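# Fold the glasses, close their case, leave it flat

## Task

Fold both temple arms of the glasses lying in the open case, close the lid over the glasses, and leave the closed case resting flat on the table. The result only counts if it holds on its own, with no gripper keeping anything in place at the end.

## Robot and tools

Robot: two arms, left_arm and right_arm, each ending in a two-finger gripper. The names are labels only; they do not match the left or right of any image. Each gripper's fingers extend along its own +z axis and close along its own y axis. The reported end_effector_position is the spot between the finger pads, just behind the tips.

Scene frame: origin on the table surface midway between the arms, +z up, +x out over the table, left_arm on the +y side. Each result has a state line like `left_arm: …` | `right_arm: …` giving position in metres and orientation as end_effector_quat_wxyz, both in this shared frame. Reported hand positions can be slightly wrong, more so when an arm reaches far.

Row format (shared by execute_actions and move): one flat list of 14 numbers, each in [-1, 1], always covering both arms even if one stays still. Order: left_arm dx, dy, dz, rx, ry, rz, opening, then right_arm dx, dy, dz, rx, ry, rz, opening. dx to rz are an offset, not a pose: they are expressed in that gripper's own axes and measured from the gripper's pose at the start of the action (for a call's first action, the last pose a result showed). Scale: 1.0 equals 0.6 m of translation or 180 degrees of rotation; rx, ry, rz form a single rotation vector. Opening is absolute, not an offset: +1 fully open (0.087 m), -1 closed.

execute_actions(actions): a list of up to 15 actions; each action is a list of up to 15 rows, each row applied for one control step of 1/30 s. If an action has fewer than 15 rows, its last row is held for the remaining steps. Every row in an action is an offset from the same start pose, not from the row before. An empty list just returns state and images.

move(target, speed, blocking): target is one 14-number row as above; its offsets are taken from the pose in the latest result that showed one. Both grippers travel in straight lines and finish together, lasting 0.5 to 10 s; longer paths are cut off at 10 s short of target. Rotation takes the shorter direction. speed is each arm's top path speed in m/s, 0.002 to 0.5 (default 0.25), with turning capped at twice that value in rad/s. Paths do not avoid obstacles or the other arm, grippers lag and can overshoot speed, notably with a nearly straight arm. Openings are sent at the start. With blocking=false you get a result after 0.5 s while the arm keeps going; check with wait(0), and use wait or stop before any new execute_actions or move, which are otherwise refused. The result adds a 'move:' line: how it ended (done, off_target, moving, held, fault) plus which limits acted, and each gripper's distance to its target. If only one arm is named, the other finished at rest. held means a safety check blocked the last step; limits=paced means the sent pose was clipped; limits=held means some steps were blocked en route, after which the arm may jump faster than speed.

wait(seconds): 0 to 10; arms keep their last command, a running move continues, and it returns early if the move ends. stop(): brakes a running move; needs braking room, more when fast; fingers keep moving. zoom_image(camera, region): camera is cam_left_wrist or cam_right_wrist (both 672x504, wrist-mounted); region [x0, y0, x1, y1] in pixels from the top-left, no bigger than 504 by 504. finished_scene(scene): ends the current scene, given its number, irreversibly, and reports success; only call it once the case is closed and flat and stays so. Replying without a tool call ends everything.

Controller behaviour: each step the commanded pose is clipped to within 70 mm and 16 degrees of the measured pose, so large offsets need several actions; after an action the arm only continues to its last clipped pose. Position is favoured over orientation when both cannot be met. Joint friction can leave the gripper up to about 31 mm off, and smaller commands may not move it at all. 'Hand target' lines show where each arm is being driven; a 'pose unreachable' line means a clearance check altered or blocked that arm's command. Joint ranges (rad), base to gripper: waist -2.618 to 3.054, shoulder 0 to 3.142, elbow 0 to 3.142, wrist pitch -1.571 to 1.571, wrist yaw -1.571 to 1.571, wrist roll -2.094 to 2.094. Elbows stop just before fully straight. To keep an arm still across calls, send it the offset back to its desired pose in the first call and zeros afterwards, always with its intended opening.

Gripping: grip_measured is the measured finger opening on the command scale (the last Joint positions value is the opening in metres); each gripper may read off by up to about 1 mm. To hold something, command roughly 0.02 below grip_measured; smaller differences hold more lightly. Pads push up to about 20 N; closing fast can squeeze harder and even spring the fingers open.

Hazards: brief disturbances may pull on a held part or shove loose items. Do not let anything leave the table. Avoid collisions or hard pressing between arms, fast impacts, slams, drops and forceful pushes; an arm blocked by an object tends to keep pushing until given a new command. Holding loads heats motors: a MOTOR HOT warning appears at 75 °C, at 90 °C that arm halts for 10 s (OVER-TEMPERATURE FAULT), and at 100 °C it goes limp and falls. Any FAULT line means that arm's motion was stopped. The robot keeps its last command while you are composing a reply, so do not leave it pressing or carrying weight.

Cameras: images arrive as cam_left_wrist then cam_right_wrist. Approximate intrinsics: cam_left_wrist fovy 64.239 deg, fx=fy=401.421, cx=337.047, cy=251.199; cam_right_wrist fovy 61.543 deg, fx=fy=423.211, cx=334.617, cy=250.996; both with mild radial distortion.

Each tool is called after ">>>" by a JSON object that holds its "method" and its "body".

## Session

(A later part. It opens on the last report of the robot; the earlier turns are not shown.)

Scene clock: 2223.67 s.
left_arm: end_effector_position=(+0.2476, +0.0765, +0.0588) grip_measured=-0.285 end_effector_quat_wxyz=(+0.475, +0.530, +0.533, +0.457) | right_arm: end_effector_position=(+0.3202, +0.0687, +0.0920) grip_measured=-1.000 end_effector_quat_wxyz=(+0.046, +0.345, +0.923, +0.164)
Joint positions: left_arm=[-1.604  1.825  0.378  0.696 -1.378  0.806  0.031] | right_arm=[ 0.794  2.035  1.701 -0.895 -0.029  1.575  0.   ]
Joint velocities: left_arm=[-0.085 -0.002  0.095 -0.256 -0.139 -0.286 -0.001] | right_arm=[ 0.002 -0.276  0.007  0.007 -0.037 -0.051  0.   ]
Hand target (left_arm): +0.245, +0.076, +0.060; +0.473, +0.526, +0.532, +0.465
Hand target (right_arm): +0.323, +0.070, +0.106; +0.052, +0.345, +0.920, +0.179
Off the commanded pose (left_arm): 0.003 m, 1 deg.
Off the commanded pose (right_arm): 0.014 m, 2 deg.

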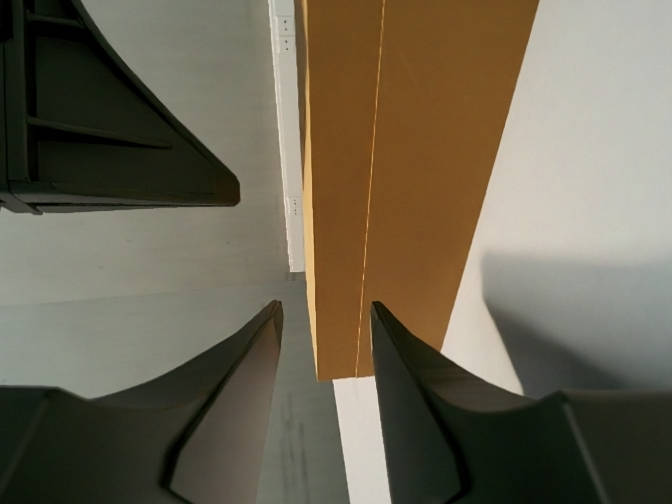

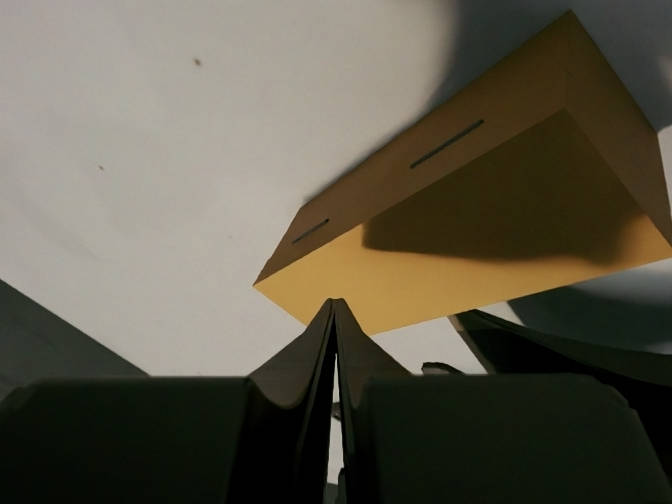

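>>> {"method": "execute_actions", "body": {"actions": []}}

>>> {"method": "zoom_image", "body": {"camera": "cam_left_wrist", "region": [290, 0, 560, 300]}}

Scene clock: 2227.40 s.
left_arm: end_effector_position=(+0.2466, +0.0795, +0.0585) grip_measured=-0.285 end_effector_quat_wxyz=(+0.473, +0.526, +0.535, +0.463) | right_arm: end_effector_position=(+0.3204, +0.0689, +0.0984) grip_measured=-1.000 end_effector_quat_wxyz=(+0.049, +0.345, +0.922, +0.171)
Joint positions: left_arm=[-1.606  1.825  0.383  0.653 -1.393  0.772  0.031] | right_arm=[ 0.794  2.021  1.701 -0.895 -0.029  1.575  0.   ]
Joint velocities: left_arm=[-0.002  0.022 -0.012 -0.037 -0.007  0.051 -0.   ] | right_arm=[ 0.002  0.007 -0.022 -0.007 -0.051 -0.051  0.   ]
Hand target (left_arm): +0.245, +0.076, +0.060; +0.473, +0.526, +0.532, +0.465
Hand target (right_arm): +0.323, +0.070, +0.106; +0.052, +0.345, +0.920, +0.178
Off the commanded pose (left_arm): 0.004 m, 1 deg.
Off the commanded pose (right_arm): 0.008 m, 1 deg.

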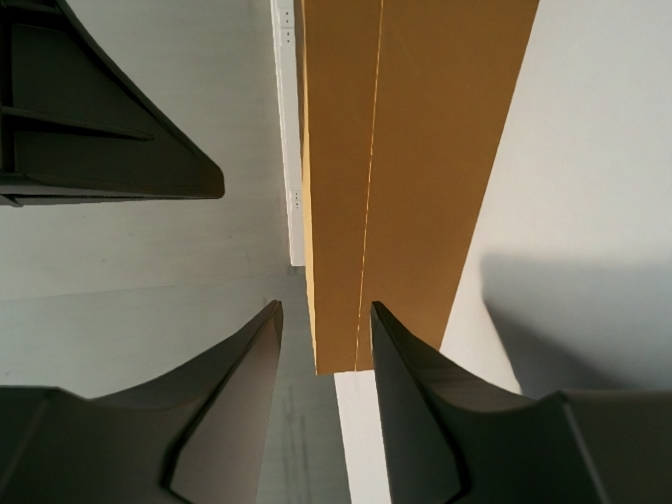

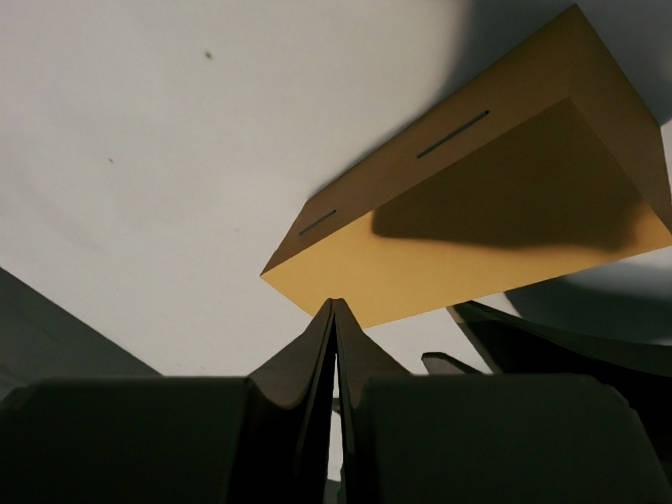

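Region (290, 0, 560, 300) of cam_left_wrist's 672x504 image, scaled by 1.680, with more detail than that image has; it fills the left 454 columns of this view, and the rest is white.

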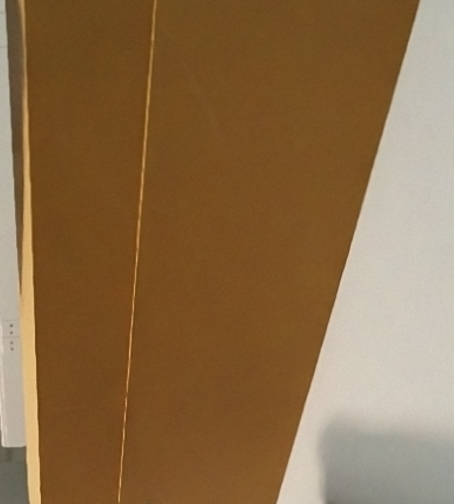

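The lid is fully shut with no visible gap, the case is lying flat, and both arms are clear of it.

>>> {"method": "finished_scene", "body": {"scene": 2}}

The scene is finished: the task was done.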